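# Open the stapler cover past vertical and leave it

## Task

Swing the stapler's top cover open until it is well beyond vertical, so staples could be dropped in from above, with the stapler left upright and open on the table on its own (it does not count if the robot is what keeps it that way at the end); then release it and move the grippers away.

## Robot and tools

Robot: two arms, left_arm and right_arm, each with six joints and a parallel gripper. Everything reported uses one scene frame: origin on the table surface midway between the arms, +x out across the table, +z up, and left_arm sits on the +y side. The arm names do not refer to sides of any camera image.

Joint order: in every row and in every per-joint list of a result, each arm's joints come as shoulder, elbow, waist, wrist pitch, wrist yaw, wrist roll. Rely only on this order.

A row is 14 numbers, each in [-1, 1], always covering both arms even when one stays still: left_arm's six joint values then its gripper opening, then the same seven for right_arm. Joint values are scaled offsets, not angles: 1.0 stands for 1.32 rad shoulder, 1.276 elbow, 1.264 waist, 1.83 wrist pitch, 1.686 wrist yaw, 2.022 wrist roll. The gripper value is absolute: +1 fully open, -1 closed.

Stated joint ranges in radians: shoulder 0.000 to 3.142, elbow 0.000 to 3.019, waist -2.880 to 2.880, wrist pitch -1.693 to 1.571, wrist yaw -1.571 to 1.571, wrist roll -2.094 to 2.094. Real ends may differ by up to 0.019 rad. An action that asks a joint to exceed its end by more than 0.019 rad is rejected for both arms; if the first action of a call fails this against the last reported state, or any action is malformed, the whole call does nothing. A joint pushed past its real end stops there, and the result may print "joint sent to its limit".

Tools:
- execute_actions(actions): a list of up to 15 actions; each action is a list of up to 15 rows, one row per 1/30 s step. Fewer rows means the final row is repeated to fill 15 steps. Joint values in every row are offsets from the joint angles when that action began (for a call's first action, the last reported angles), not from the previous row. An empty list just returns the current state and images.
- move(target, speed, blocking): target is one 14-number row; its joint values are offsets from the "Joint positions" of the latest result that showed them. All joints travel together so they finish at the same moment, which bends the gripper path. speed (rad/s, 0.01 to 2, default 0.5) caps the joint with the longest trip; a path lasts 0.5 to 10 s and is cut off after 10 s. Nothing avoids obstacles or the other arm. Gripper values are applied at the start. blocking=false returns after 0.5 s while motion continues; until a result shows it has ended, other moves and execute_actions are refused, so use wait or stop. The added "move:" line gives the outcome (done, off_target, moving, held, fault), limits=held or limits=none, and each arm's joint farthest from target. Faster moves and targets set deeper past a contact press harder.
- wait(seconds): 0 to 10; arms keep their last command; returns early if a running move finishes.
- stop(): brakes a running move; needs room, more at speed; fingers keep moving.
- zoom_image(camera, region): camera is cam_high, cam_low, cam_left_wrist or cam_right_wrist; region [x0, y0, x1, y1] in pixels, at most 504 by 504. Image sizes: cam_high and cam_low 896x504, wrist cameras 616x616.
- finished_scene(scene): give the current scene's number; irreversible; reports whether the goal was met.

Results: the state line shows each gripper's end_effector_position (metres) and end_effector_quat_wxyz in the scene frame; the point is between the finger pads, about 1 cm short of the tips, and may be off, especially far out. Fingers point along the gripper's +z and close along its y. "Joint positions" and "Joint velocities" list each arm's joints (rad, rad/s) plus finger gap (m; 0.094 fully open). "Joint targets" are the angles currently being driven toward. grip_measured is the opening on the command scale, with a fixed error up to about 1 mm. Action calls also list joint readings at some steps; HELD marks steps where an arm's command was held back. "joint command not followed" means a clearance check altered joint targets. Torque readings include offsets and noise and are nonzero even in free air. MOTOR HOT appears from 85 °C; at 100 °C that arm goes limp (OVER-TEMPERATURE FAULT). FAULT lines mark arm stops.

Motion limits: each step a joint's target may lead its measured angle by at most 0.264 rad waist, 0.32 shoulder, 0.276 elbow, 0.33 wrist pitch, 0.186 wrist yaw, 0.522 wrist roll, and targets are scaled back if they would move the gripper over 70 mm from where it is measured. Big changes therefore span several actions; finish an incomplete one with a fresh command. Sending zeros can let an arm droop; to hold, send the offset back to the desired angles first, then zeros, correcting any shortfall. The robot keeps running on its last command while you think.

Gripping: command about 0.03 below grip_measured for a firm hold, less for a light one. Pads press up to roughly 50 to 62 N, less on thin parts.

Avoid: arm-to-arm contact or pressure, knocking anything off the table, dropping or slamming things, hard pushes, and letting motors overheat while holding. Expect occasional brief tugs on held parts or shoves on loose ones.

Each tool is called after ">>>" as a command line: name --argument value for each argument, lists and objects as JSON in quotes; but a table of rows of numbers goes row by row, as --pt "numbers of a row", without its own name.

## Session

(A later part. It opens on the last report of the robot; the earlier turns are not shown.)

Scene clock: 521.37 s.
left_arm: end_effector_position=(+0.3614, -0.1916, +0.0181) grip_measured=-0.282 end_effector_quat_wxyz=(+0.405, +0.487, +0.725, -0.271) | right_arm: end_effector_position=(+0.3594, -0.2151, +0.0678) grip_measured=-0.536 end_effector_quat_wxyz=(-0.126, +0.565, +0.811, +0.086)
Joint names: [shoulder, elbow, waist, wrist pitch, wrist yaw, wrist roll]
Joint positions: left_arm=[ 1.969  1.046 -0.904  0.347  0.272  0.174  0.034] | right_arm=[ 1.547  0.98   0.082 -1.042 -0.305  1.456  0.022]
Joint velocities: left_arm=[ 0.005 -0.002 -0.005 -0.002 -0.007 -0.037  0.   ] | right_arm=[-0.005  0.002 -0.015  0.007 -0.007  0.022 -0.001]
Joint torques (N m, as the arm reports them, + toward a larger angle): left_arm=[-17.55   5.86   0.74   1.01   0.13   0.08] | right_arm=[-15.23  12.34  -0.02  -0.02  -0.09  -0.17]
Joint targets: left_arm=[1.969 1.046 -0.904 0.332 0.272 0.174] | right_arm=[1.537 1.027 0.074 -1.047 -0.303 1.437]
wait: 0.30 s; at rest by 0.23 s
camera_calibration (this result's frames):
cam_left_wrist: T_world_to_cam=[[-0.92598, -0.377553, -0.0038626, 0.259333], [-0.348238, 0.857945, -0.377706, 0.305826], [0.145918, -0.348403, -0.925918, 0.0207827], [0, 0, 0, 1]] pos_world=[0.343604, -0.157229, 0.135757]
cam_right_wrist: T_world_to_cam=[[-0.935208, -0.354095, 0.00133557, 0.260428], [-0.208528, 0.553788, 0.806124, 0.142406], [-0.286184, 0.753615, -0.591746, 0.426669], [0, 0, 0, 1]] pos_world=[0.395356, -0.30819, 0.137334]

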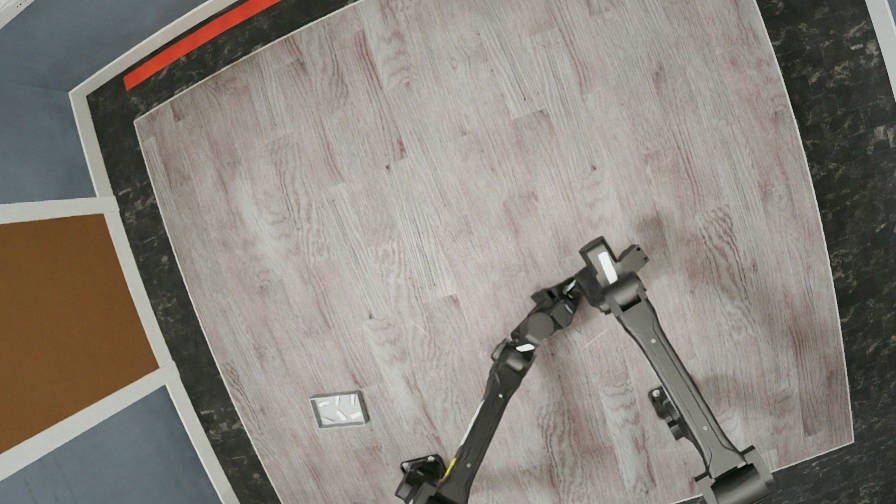

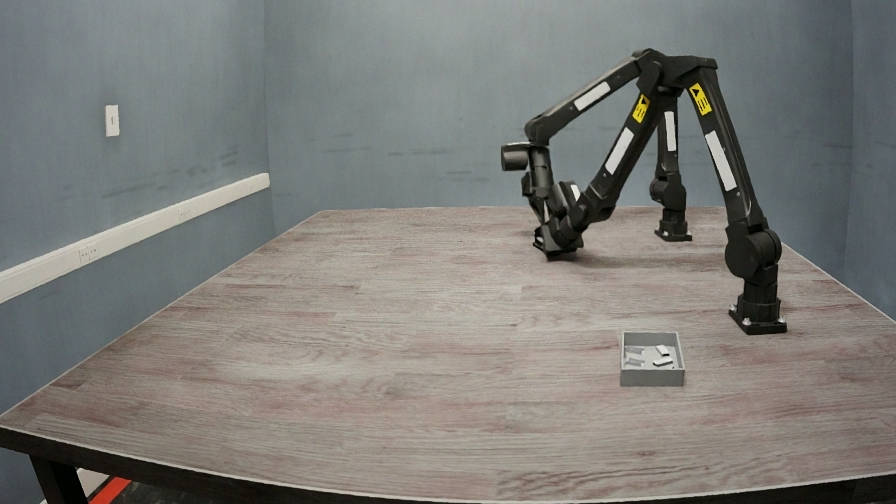

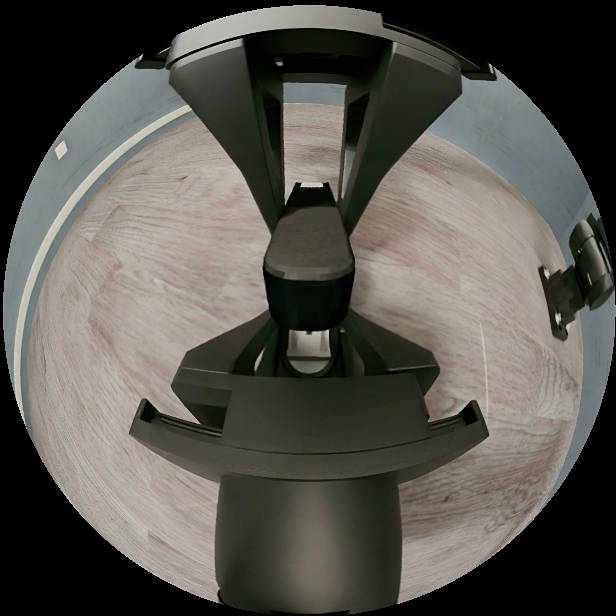

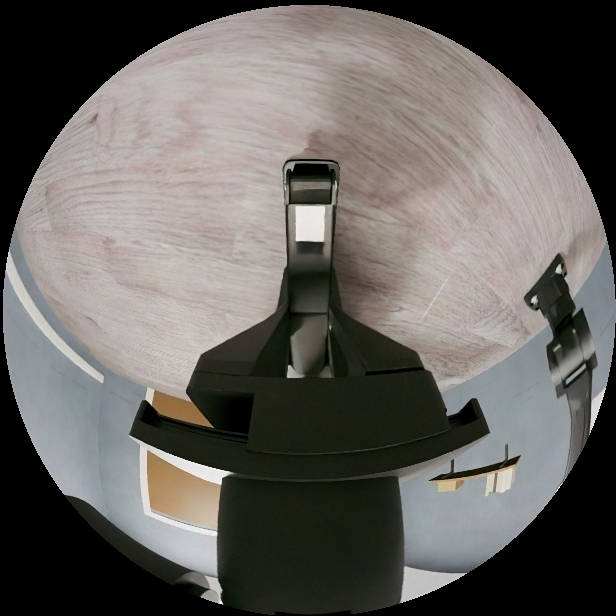

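>>> execute_actions --actions '[[[0,0,0,-0.008,0,0,-0.33, 0.0225,0.0393,-0.0143,-0.0067,-0.0113,-0.0157,-0.575],[0,0,0,-0.008,0,0,-0.33, 0.0246,0.0419,-0.0223,-0.0107,-0.0225,-0.0220,-0.575],[0,0,0,-0.008,0,0,-0.33, 0.0266,0.0444,-0.0304,-0.0147,-0.0338,-0.0283,-0.575],[0,0,0,-0.008,0,0,-0.33, 0.0286,0.0469,-0.0384,-0.0187,-0.0451,-0.0345,-0.575],[0,0,0,-0.008,0,0,-0.33, 0.0307,0.0495,-0.0464,-0.0227,-0.0563,-0.0408,-0.575],[0,0,0,-0.008,0,0,-0.33, 0.0327,0.0520,-0.0544,-0.0267,-0.0676,-0.0471,-0.575],[0,0,0,-0.008,0,0,-0.33, 0.0358,0.0547,-0.0610,-0.0313,-0.0773,-0.0529,-0.575],[0,0,0,-0.008,0,0,-0.33, 0.0389,0.0574,-0.0676,-0.0360,-0.0870,-0.0588,-0.575],[0,0,0,-0.008,0,0,-0.33, 0.0420,0.0601,-0.0742,-0.0406,-0.0967,-0.0646,-0.575],[0,0,0,-0.008,0,0,-0.33, 0.0450,0.0627,-0.0809,-0.0452,-0.1063,-0.0705,-0.575],[0,0,0,-0.008,0,0,-0.33, 0.0481,0.0654,-0.0875,-0.0498,-0.1160,-0.0763,-0.575],[0,0,0,-0.008,0,0,-0.33, 0.0512,0.0681,-0.0941,-0.0545,-0.1257,-0.0822,-0.575],[0,0,0,-0.008,0,0,-0.33, 0.0543,0.0708,-0.1007,-0.0591,-0.1354,-0.0880,-0.575]]]'

>>> wait --seconds 0.3

Scene clock: 569.70 s.
left_arm: end_effector_position=(+0.3614, -0.1916, +0.0181) grip_measured=-0.282 end_effector_quat_wxyz=(+0.405, +0.487, +0.725, -0.271) | right_arm: end_effector_position=(+0.3630, -0.2240, +0.0823) grip_measured=-0.536 end_effector_quat_wxyz=(-0.224, +0.553, +0.788, +0.153)
Joint names: [shoulder, elbow, waist, wrist pitch, wrist yaw, wrist roll]
Joint positions: left_arm=[ 1.969  1.046 -0.904  0.347  0.272  0.174  0.034] | right_arm=[ 1.589  1.02  -0.034 -1.141 -0.533  1.315  0.022]
Joint velocities: left_arm=[-0.005 -0.002 -0.015 -0.002 -0.051 -0.066  0.001] | right_arm=[ 0.034  0.042 -0.103 -0.12  -0.183 -0.198 -0.001]
Joint torques (N m, as the arm reports them, + toward a larger angle): left_arm=[-17.62   5.83   0.07   1.04   0.14   0.08] | right_arm=[-12.59  11.96   0.04   0.07  -0.11  -0.1 ]
Joint targets: left_arm=[1.969 1.046 -0.904 0.332 0.272 0.174] | right_arm=[1.619 1.070 -0.045 -1.150 -0.533 1.277]
Step readings (joint positions):
0: left_arm=[1.969 1.046 -0.904 0.347 0.272 0.174] | right_arm=[1.547 0.980 0.082 -1.042 -0.305 1.456]
1: left_arm=[1.969 1.046 -0.904 0.347 0.272 0.174] | right_arm=[1.547 0.980 0.082 -1.042 -0.309 1.453]
2: left_arm=[1.969 1.046 -0.904 0.347 0.272 0.174] | right_arm=[1.548 0.981 0.078 -1.045 -0.317 1.449]
4: left_arm=[1.969 1.046 -0.904 0.347 0.272 0.174] | right_arm=[1.552 0.986 0.061 -1.055 -0.350 1.434]
8: left_arm=[1.969 1.046 -0.904 0.347 0.272 0.174] | right_arm=[1.563 0.998 0.019 -1.087 -0.430 1.389]
15: Joint positions above
camera_calibration (this result's frames):
cam_left_wrist: T_world_to_cam=[[-0.92598, -0.377553, -0.0038626, 0.259333], [-0.348238, 0.857945, -0.377706, 0.305826], [0.145918, -0.348403, -0.925918, 0.0207827], [0, 0, 0, 1]] pos_world=[0.343604, -0.157229, 0.135757]
cam_right_wrist: T_world_to_cam=[[-0.937448, -0.348112, 0.00319149, 0.262554], [-0.129834, 0.358114, 0.924606, 0.0542195], [-0.323009, 0.866356, -0.38091, 0.464237], [0, 0, 0, 1]] pos_world=[0.403123, -0.330213, 0.125863]

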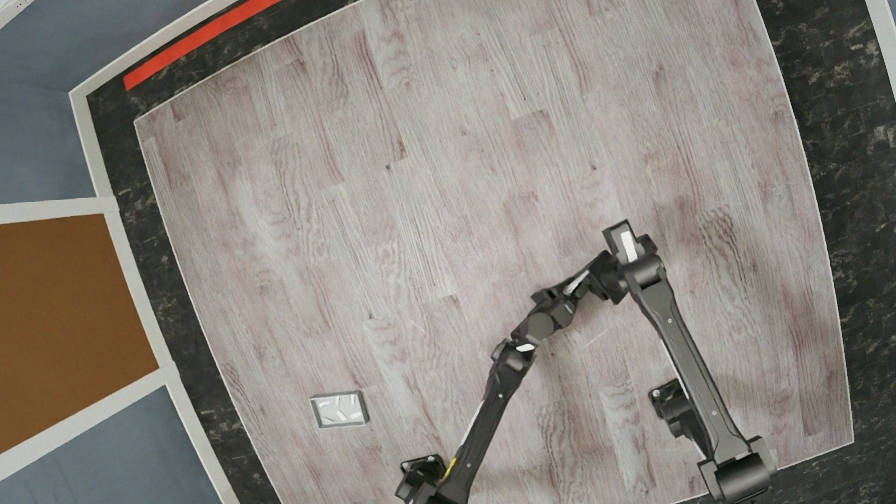

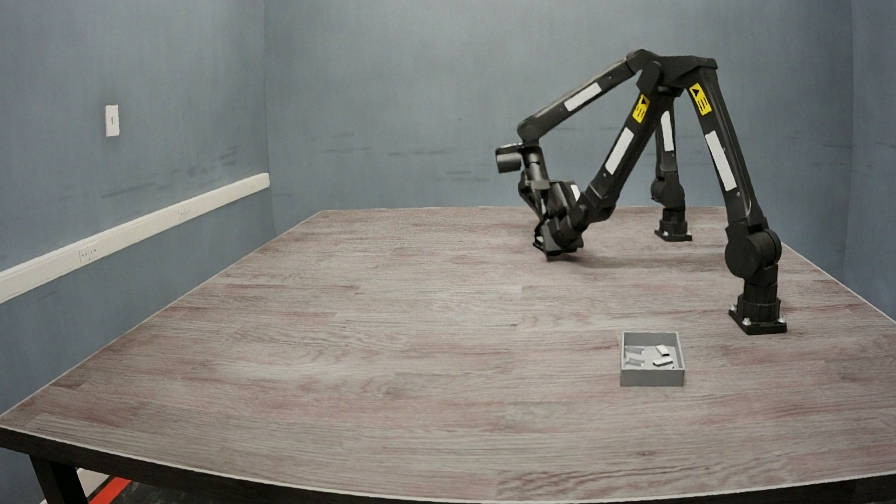

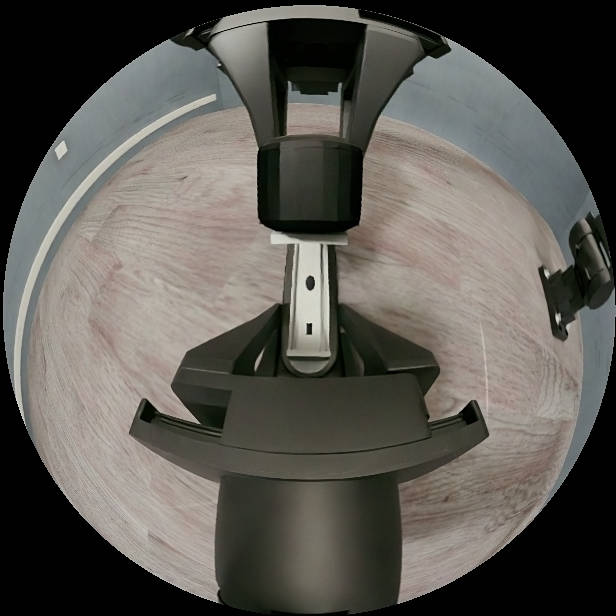

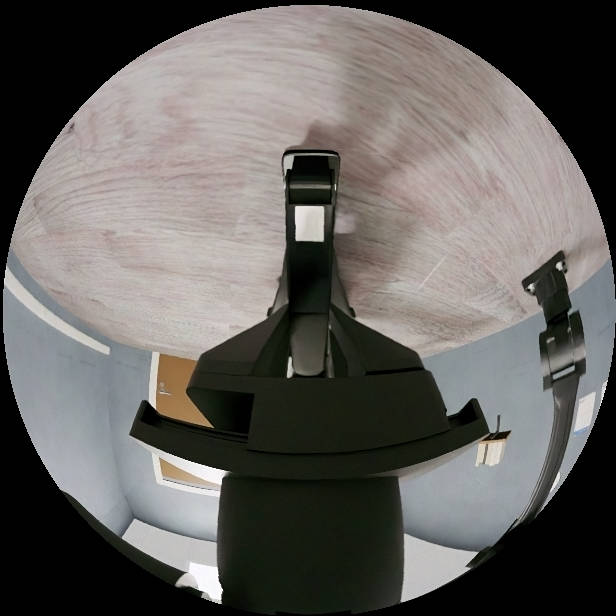

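Scene clock: 570.00 s.
left_arm: end_effector_position=(+0.3614, -0.1916, +0.0181) grip_measured=-0.282 end_effector_quat_wxyz=(+0.405, +0.487, +0.725, -0.271) | right_arm: end_effector_position=(+0.3629, -0.2244, +0.0829) grip_measured=-0.536 end_effector_quat_wxyz=(-0.225, +0.550, +0.789, +0.155)
Joint names: [shoulder, elbow, waist, wrist pitch, wrist yaw, wrist roll]
Joint positions: left_arm=[ 1.969  1.046 -0.904  0.347  0.272  0.174  0.034] | right_arm=[ 1.59   1.022 -0.036 -1.146 -0.537  1.304  0.022]
Joint velocities: left_arm=[-0.005 -0.012  0.005 -0.007 -0.007  0.022  0.001] | right_arm=[ 0.005 -0.002 -0.015  0.007 -0.022 -0.051 -0.001]
Joint torques (N m, as the arm reports them, + toward a larger angle): left_arm=[-17.92   5.88   0.65   0.96   0.14   0.08] | right_arm=[-12.45  12.3   -0.11  -0.2   -0.21  -0.25]
Joint targets: left_arm=[1.969 1.046 -0.904 0.332 0.272 0.174] | right_arm=[1.618 1.070 -0.045 -1.150 -0.533 1.278]
wait: 0.30 s; at rest by 0.27 s
camera_calibration (this result's frames):
cam_left_wrist: T_world_to_cam=[[-0.92598, -0.377553, -0.0038626, 0.259333], [-0.348238, 0.857945, -0.377706, 0.305826], [0.145918, -0.348403, -0.925918, 0.0207827], [0, 0, 0, 1]] pos_world=[0.343604, -0.157229, 0.135757]
cam_right_wrist: T_world_to_cam=[[-0.935115, -0.354345, -0.0000460692, 0.260424], [-0.133668, 0.352629, 0.926167, 0.0538366], [-0.328166, 0.866079, -0.377114, 0.466285], [0, 0, 0, 1]] pos_world=[0.403742, -0.330544, 0.125993]

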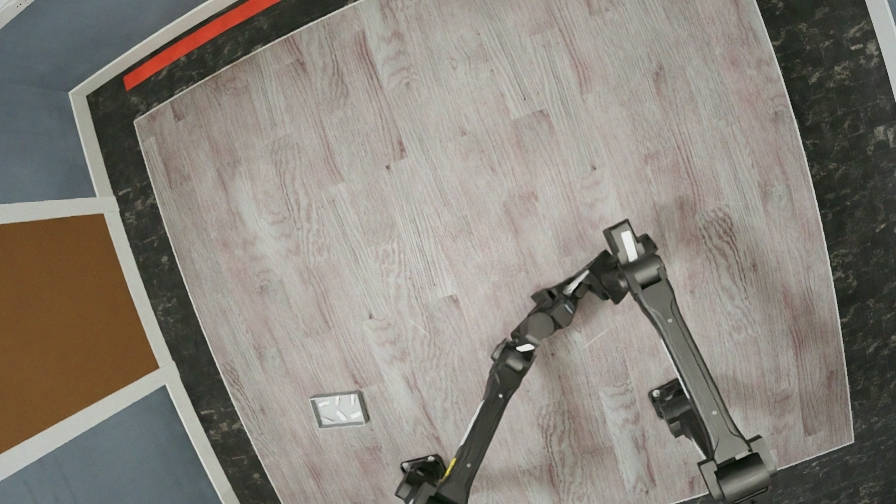

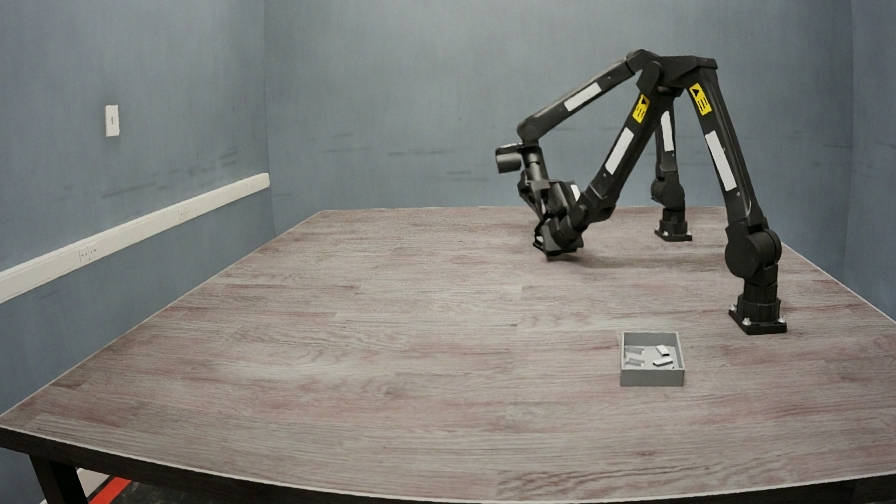

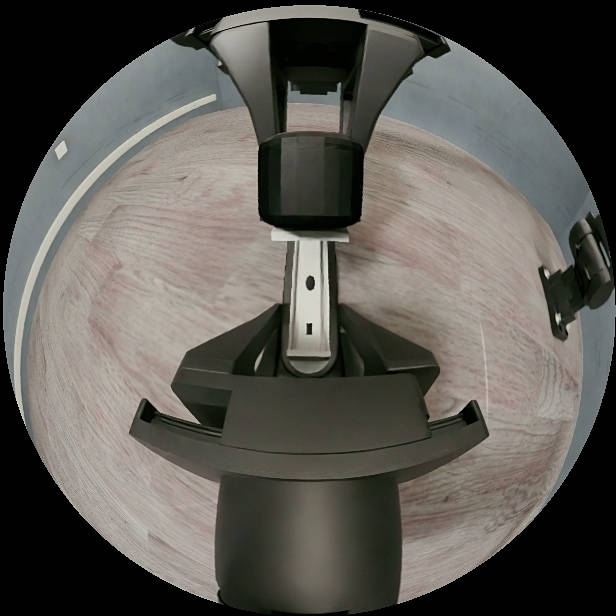

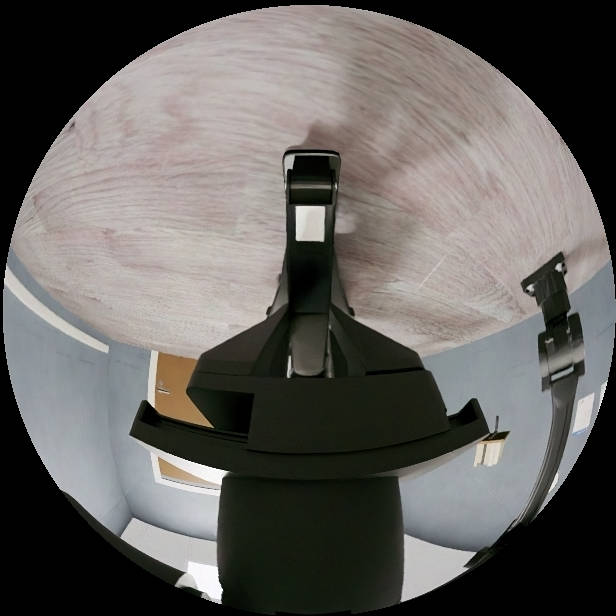

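>>> execute_actions --actions '[[[0,0,0,-0.008,0,0,-0.33, 0.0260,0.0412,-0.0141,-0.0091,-0.0107,-0.0207,-0.575],[0,0,0,-0.008,0,0,-0.33, 0.0308,0.0448,-0.0211,-0.0154,-0.0213,-0.0284,-0.575],[0,0,0,-0.008,0,0,-0.33, 0.0357,0.0484,-0.0282,-0.0218,-0.0320,-0.0362,-0.575],[0,0,0,-0.008,0,0,-0.33, 0.0405,0.0520,-0.0352,-0.0282,-0.0427,-0.0440,-0.575],[0,0,0,-0.008,0,0,-0.33, 0.0453,0.0556,-0.0422,-0.0345,-0.0533,-0.0517,-0.575],[0,0,0,-0.008,0,0,-0.33, 0.0501,0.0592,-0.0492,-0.0409,-0.0640,-0.0595,-0.575],[0,0,0,-0.008,0,0,-0.33, 0.0555,0.0628,-0.0548,-0.0476,-0.0724,-0.0669,-0.575],[0,0,0,-0.008,0,0,-0.33, 0.0608,0.0663,-0.0604,-0.0544,-0.0808,-0.0742,-0.575],[0,0,0,-0.008,0,0,-0.33, 0.0662,0.0699,-0.0660,-0.0611,-0.0892,-0.0816,-0.575],[0,0,0,-0.008,0,0,-0.33, 0.0716,0.0735,-0.0716,-0.0678,-0.0975,-0.0890,-0.575],[0,0,0,-0.008,0,0,-0.33, 0.0770,0.0771,-0.0772,-0.0745,-0.1059,-0.0964,-0.575],[0,0,0,-0.008,0,0,-0.33, 0.0823,0.0806,-0.0828,-0.0813,-0.1143,-0.1037,-0.575],[0,0,0,-0.008,0,0,-0.33, 0.0877,0.0842,-0.0884,-0.0880,-0.1227,-0.1111,-0.575]]]'

>>> wait --seconds 0.4

Scene clock: 594.47 s.
left_arm: end_effector_position=(+0.3614, -0.1916, +0.0181) grip_measured=-0.282 end_effector_quat_wxyz=(+0.405, +0.487, +0.725, -0.271) | right_arm: end_effector_position=(+0.3677, -0.2355, +0.0944) grip_measured=-0.536 end_effector_quat_wxyz=(-0.320, +0.531, +0.754, +0.218)
Joint names: [shoulder, elbow, waist, wrist pitch, wrist yaw, wrist roll]
Joint positions: left_arm=[ 1.969  1.046 -0.904  0.347  0.272  0.174  0.034] | right_arm=[ 1.676  1.078 -0.138 -1.297 -0.739  1.125  0.022]
Joint velocities: left_arm=[-0.015 -0.012 -0.005 -0.017 -0.051  0.037  0.   ] | right_arm=[ 0.093  0.066 -0.112 -0.198 -0.168 -0.271 -0.001]
Joint torques (N m, as the arm reports them, + toward a larger angle): left_arm=[-18.01   5.92   0.47   1.08   0.13   0.07] | right_arm=[-13.49  11.69   0.51  -0.16  -0.43  -0.06]
Joint targets: left_arm=[1.969 1.046 -0.904 0.332 0.272 0.174] | right_arm=[1.706 1.130 -0.147 -1.307 -0.744 1.079]
Step readings (joint positions):
0: left_arm=[1.969 1.046 -0.904 0.347 0.272 0.174] | right_arm=[1.590 1.022 -0.036 -1.146 -0.537 1.304]
1: left_arm=[1.969 1.046 -0.904 0.347 0.272 0.174] | right_arm=[1.591 1.022 -0.036 -1.147 -0.541 1.301]
2: left_arm=[1.969 1.046 -0.904 0.347 0.272 0.174] | right_arm=[1.593 1.024 -0.039 -1.151 -0.549 1.296]
4: left_arm=[1.969 1.046 -0.904 0.347 0.272 0.174] | right_arm=[1.603 1.032 -0.054 -1.169 -0.577 1.277]
8: left_arm=[1.969 1.046 -0.904 0.347 0.272 0.174] | right_arm=[1.631 1.049 -0.093 -1.216 -0.652 1.221]
15: Joint positions above
camera_calibration (this result's frames):
cam_left_wrist: T_world_to_cam=[[-0.92598, -0.377553, -0.0038626, 0.259333], [-0.348238, 0.857945, -0.377706, 0.305826], [0.145918, -0.348403, -0.925918, 0.0207827], [0, 0, 0, 1]] pos_world=[0.343604, -0.157229, 0.135757]
cam_right_wrist: T_world_to_cam=[[-0.93787, -0.346928, 0.00634265, 0.263138], [-0.0446051, 0.138671, 0.989333, -0.041379], [-0.344107, 0.927584, -0.14553, 0.480291], [0, 0, 0, 1]] pos_world=[0.410215, -0.348482, 0.109165]

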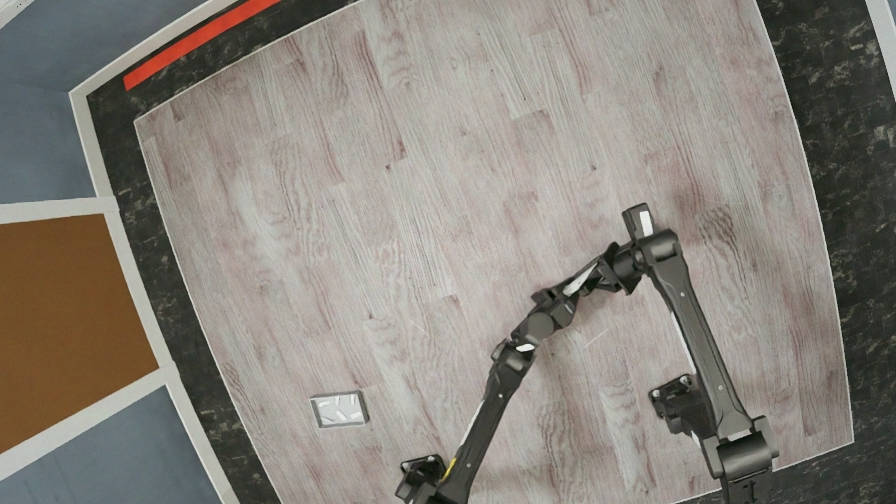

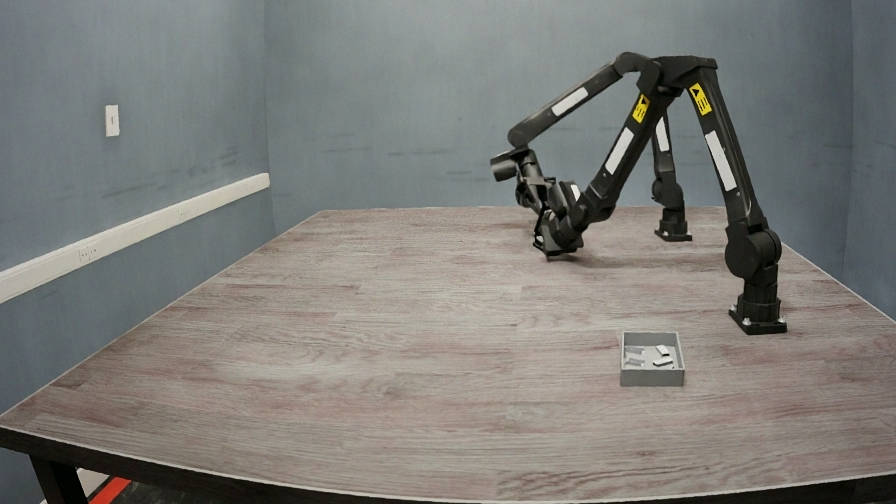

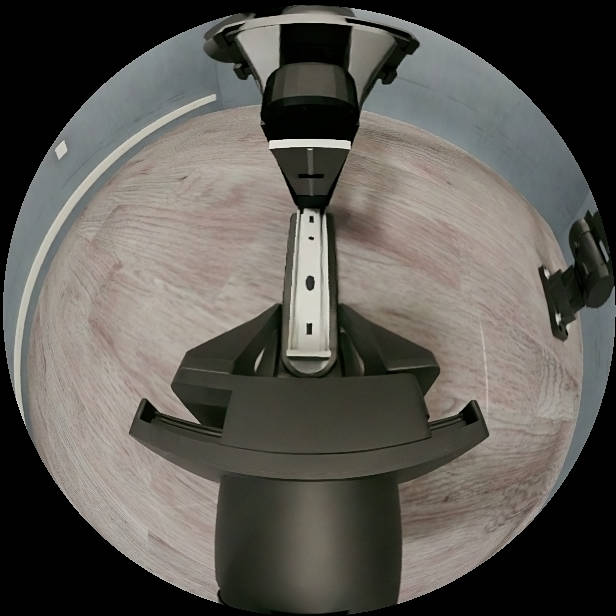

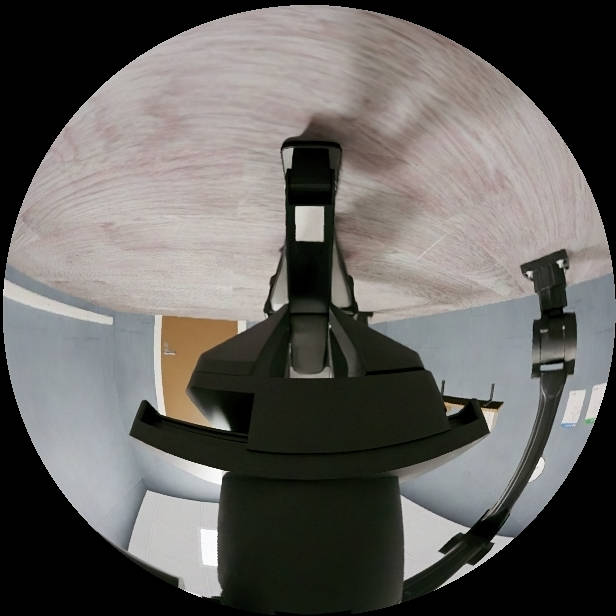

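Scene clock: 594.87 s.
left_arm: end_effector_position=(+0.3615, -0.1916, +0.0180) grip_measured=-0.282 end_effector_quat_wxyz=(+0.405, +0.487, +0.725, -0.271) | right_arm: end_effector_position=(+0.3677, -0.2361, +0.0950) grip_measured=-0.536 end_effector_quat_wxyz=(-0.321, +0.526, +0.756, +0.220)
Joint names: [shoulder, elbow, waist, wrist pitch, wrist yaw, wrist roll]
Joint positions: left_arm=[ 1.969  1.046 -0.904  0.347  0.271  0.174  0.034] | right_arm=[ 1.679  1.081 -0.141 -1.304 -0.743  1.108  0.022]
Joint velocities: left_arm=[ 0.005 -0.027 -0.015  0.012 -0.022  0.037  0.   ] | right_arm=[-0.024 -0.012  0.005  0.007 -0.007 -0.022  0.001]
Joint torques (N m, as the arm reports them, + toward a larger angle): left_arm=[-17.87   5.86   0.44   1.     0.16   0.07] | right_arm=[-13.64  11.86   0.02  -0.41  -0.55  -0.26]
Joint targets: left_arm=[1.969 1.046 -0.904 0.332 0.272 0.174] | right_arm=[1.706 1.130 -0.147 -1.307 -0.744 1.079]
wait: 0.40 s; at rest by 0.30 s
camera_calibration (this result's frames):
cam_left_wrist: T_world_to_cam=[[-0.925737, -0.378145, -0.00425686, 0.259268], [-0.348667, 0.857824, -0.377583, 0.305937], [0.146433, -0.348059, -0.925966, 0.0206498], [0, 0, 0, 1]] pos_world=[0.34366, -0.157212, 0.135741]
cam_right_wrist: T_world_to_cam=[[-0.934905, -0.354897, -0.000799403, 0.260629], [-0.0505074, 0.130821, 0.990119, -0.0416248], [-0.351286, 0.925707, -0.140231, 0.482604], [0, 0, 0, 1]] pos_world=[0.411093, -0.348808, 0.109098]

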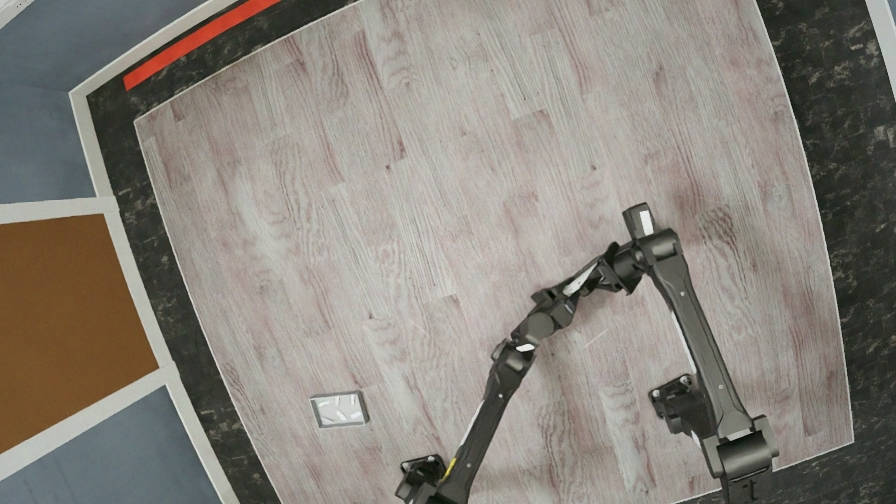

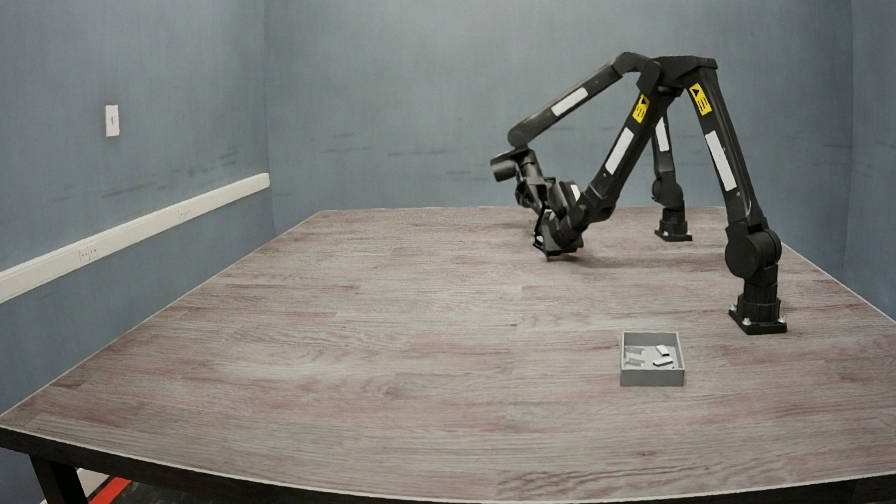

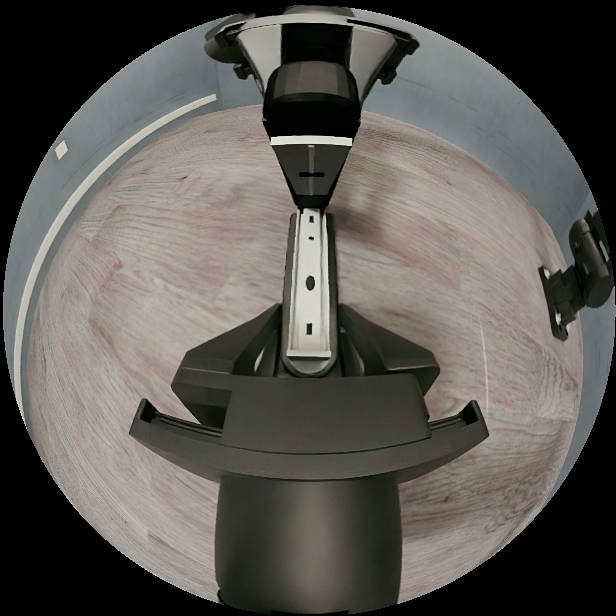

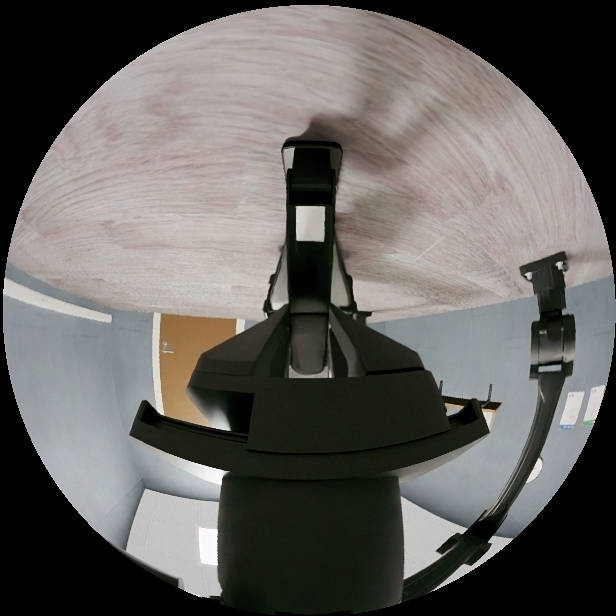

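>>> execute_actions --actions '[[[0,0,0,-0.008,0,0,-0.33, 0.0282,0.0432,-0.0116,-0.0115,-0.0095,-0.0290,-0.575],[0,0,0,-0.008,0,0,-0.33, 0.0359,0.0479,-0.0176,-0.0213,-0.0184,-0.0410,-0.575],[0,0,0,-0.008,0,0,-0.33, 0.0437,0.0527,-0.0237,-0.0312,-0.0274,-0.0523,-0.575],[0,0,0,-0.008,0,0,-0.33, 0.0514,0.0575,-0.0298,-0.0410,-0.0363,-0.0629,-0.575],[0,0,0,-0.008,0,0,-0.33, 0.0591,0.0622,-0.0358,-0.0509,-0.0452,-0.0736,-0.575],[0,0,0,-0.008,0,0,-0.33, 0.0668,0.0670,-0.0419,-0.0607,-0.0541,-0.0842,-0.575],[0,0,0,-0.008,0,0,-0.33, 0.0746,0.0715,-0.0465,-0.0707,-0.0607,-0.0946,-0.575],[0,0,0,-0.008,0,0,-0.33, 0.0824,0.0760,-0.0512,-0.0807,-0.0672,-0.1050,-0.575],[0,0,0,-0.008,0,0,-0.33, 0.0902,0.0805,-0.0558,-0.0907,-0.0738,-0.1154,-0.575],[0,0,0,-0.008,0,0,-0.33, 0.0980,0.0851,-0.0605,-0.1008,-0.0804,-0.1258,-0.575],[0,0,0,-0.008,0,0,-0.33, 0.1058,0.0896,-0.0651,-0.1108,-0.0870,-0.1362,-0.575],[0,0,0,-0.008,0,0,-0.33, 0.1136,0.0941,-0.0698,-0.1208,-0.0935,-0.1450,-0.575],[0,0,0,-0.008,0,0,-0.33, 0.1214,0.0986,-0.0744,-0.1308,-0.1001,-0.1510,-0.575]]]'

>>> wait --seconds 0.4

Scene clock: 616.17 s.
left_arm: end_effector_position=(+0.3617, -0.1915, +0.0180) grip_measured=-0.282 end_effector_quat_wxyz=(+0.405, +0.487, +0.725, -0.271) | right_arm: end_effector_position=(+0.3740, -0.2493, +0.1036) grip_measured=-0.536 end_effector_quat_wxyz=(-0.411, +0.500, +0.709, +0.278)
Joint names: [shoulder, elbow, waist, wrist pitch, wrist yaw, wrist roll]
Joint positions: left_arm=[ 1.969  1.046 -0.904  0.347  0.27   0.174  0.034] | right_arm=[ 1.807  1.155 -0.225 -1.531 -0.904  0.862  0.022]
Joint velocities: left_arm=[-0.015 -0.007 -0.015 -0.002  0.007  0.007 -0.001] | right_arm=[ 0.132  0.071 -0.093 -0.295 -0.081 -0.388 -0.001]
Joint torques (N m, as the arm reports them, + toward a larger angle): left_arm=[-17.78   5.83   0.3    1.03   0.2    0.07] | right_arm=[-15.74  10.87  -0.03  -0.49  -0.71  -0.07]
Joint targets: left_arm=[1.969 1.046 -0.904 0.332 0.271 0.174] | right_arm=[1.839 1.207 -0.235 -1.543 -0.912 0.802]
Step readings (joint positions):
0: left_arm=[1.969 1.046 -0.904 0.347 0.271 0.174] | right_arm=[1.679 1.081 -0.141 -1.304 -0.743 1.108]
1: left_arm=[1.969 1.046 -0.904 0.347 0.271 0.174] | right_arm=[1.679 1.081 -0.142 -1.306 -0.746 1.104]
2: left_arm=[1.969 1.046 -0.904 0.347 0.271 0.174] | right_arm=[1.682 1.084 -0.143 -1.313 -0.752 1.096]
4: left_arm=[1.969 1.046 -0.904 0.347 0.271 0.174] | right_arm=[1.697 1.094 -0.154 -1.339 -0.773 1.071]
8: left_arm=[1.969 1.046 -0.904 0.347 0.271 0.174] | right_arm=[1.742 1.117 -0.188 -1.411 -0.836 0.993]
15: Joint positions above
camera_calibration (this result's frames):
cam_left_wrist: T_world_to_cam=[[-0.925297, -0.379217, -0.00452376, 0.259102], [-0.349597, 0.857526, -0.377401, 0.306185], [0.146996, -0.347626, -0.926039, 0.0205096], [0, 0, 0, 1]] pos_world=[0.343773, -0.157176, 0.135719]
cam_right_wrist: T_world_to_cam=[[-0.937231, -0.348564, 0.0101098, 0.263075], [0.0439407, -0.0892892, 0.995036, -0.138832], [-0.345931, 0.933022, 0.0990007, 0.473266], [0, 0, 0, 1]] pos_world=[0.416379, -0.362265, 0.0886293]

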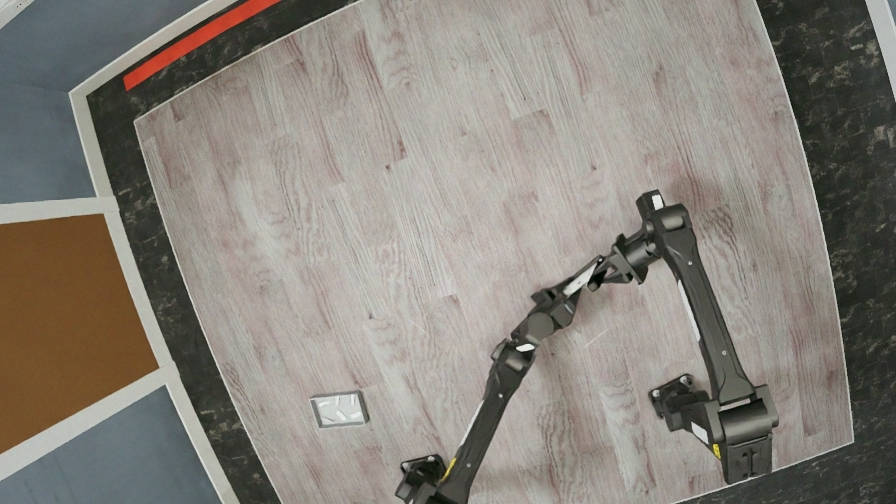

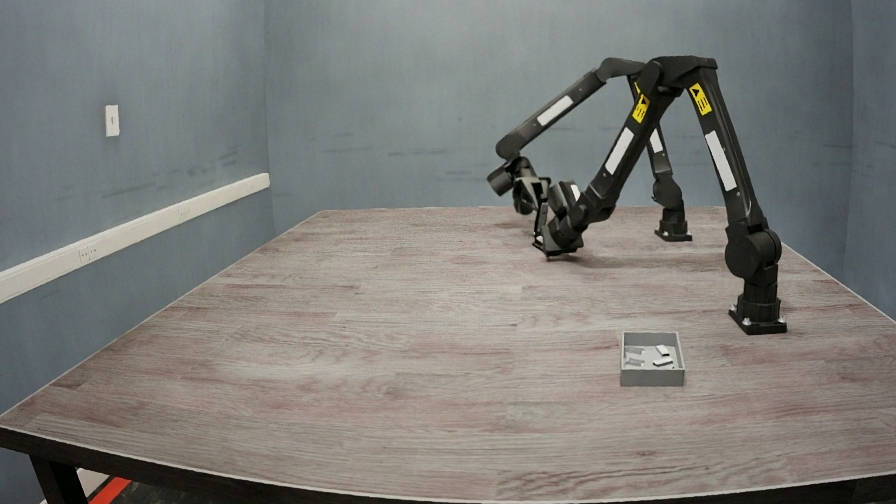

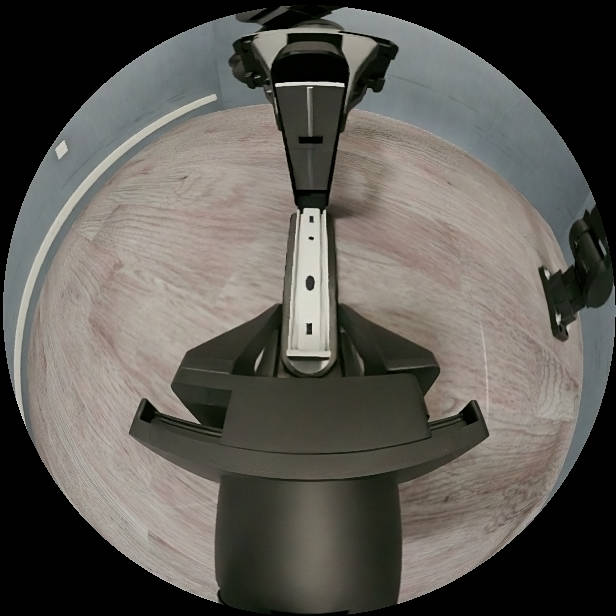

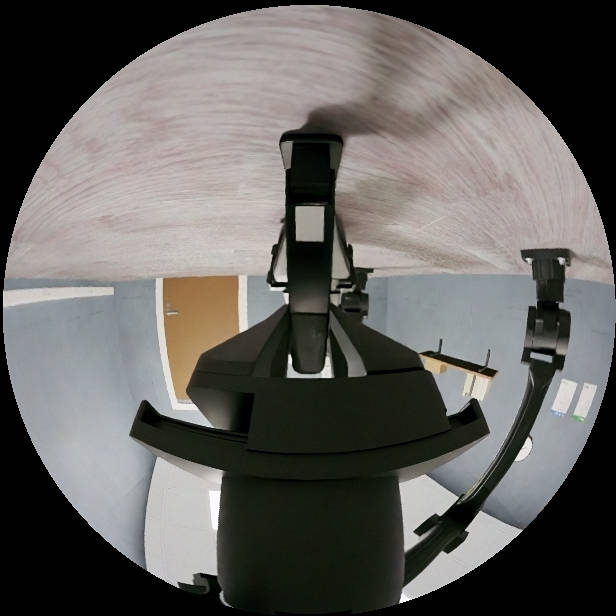

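Scene clock: 616.57 s.
left_arm: end_effector_position=(+0.3619, -0.1914, +0.0180) grip_measured=-0.282 end_effector_quat_wxyz=(+0.405, +0.486, +0.725, -0.270) | right_arm: end_effector_position=(+0.3739, -0.2502, +0.1041) grip_measured=-0.536 end_effector_quat_wxyz=(-0.412, +0.494, +0.712, +0.283)
Joint names: [shoulder, elbow, waist, wrist pitch, wrist yaw, wrist roll]
Joint positions: left_arm=[ 1.969  1.046 -0.904  0.347  0.269  0.174  0.034] | right_arm=[ 1.811  1.158 -0.228 -1.541 -0.907  0.836  0.022]
Joint velocities: left_arm=[-0.005  0.002  0.005  0.007 -0.037 -0.066  0.   ] | right_arm=[-0.005 -0.002 -0.015  0.007  0.007 -0.066 -0.   ]
Joint torques (N m, as the arm reports them, + toward a larger angle): left_arm=[-17.54   5.91   0.6    0.99   0.24   0.08] | right_arm=[-15.04  11.09   0.07  -0.81  -0.75  -0.31]
Joint targets: left_arm=[1.969 1.046 -0.904 0.332 0.272 0.174] | right_arm=[1.839 1.207 -0.235 -1.543 -0.912 0.802]
wait: 0.40 s; at rest by 0.37 s
camera_calibration (this result's frames):
cam_left_wrist: T_world_to_cam=[[-0.92493, -0.380103, -0.00511555, 0.259004], [-0.350241, 0.857343, -0.377218, 0.306352], [0.147767, -0.347109, -0.92611, 0.0203104], [0, 0, 0, 1]] pos_world=[0.343857, -0.157151, 0.135696]
cam_right_wrist: T_world_to_cam=[[-0.934283, -0.356526, -0.00207879, 0.260848], [0.0358688, -0.0997925, 0.994362, -0.138896], [-0.354724, 0.92894, 0.106023, 0.475522], [0, 0, 0, 1]] pos_world=[0.417367, -0.362593, 0.088239]

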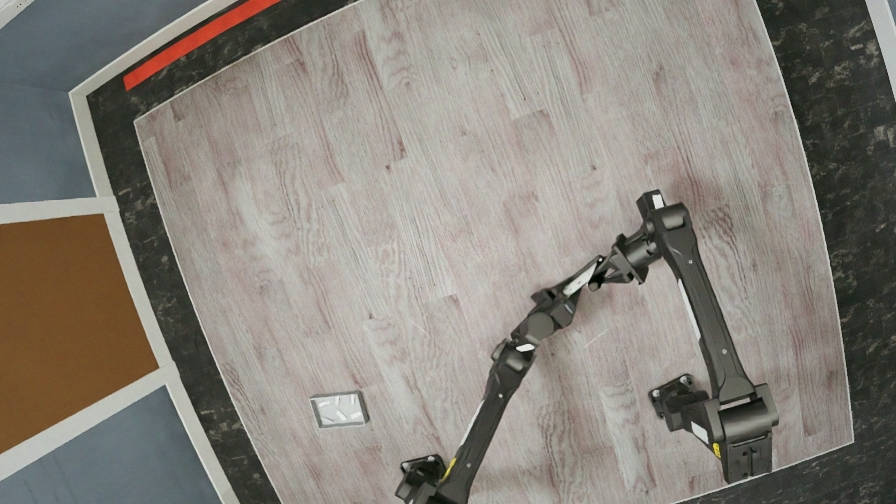

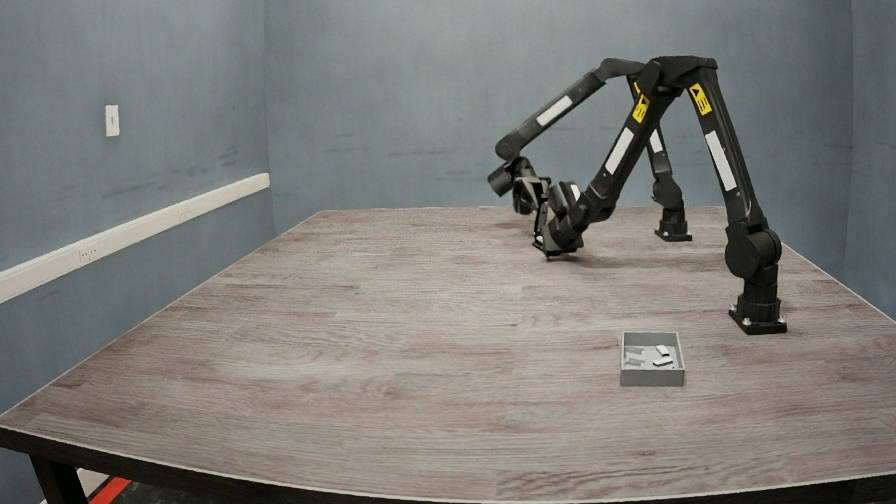

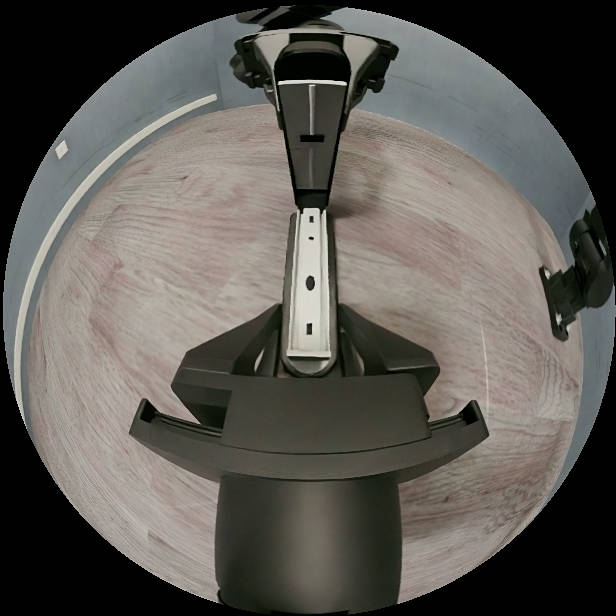

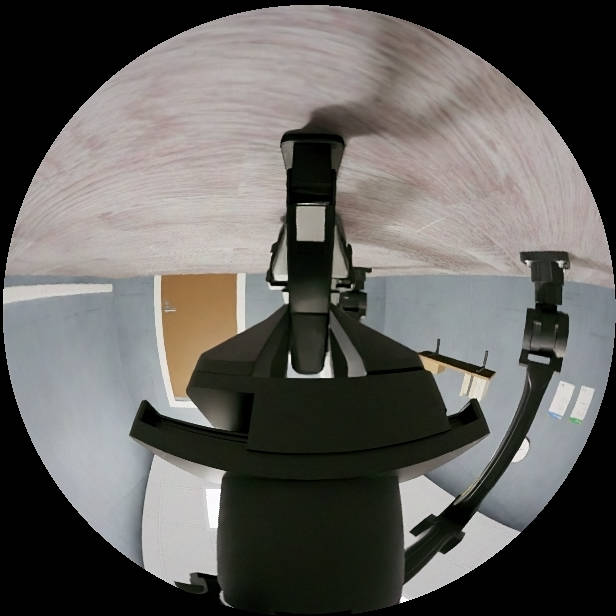

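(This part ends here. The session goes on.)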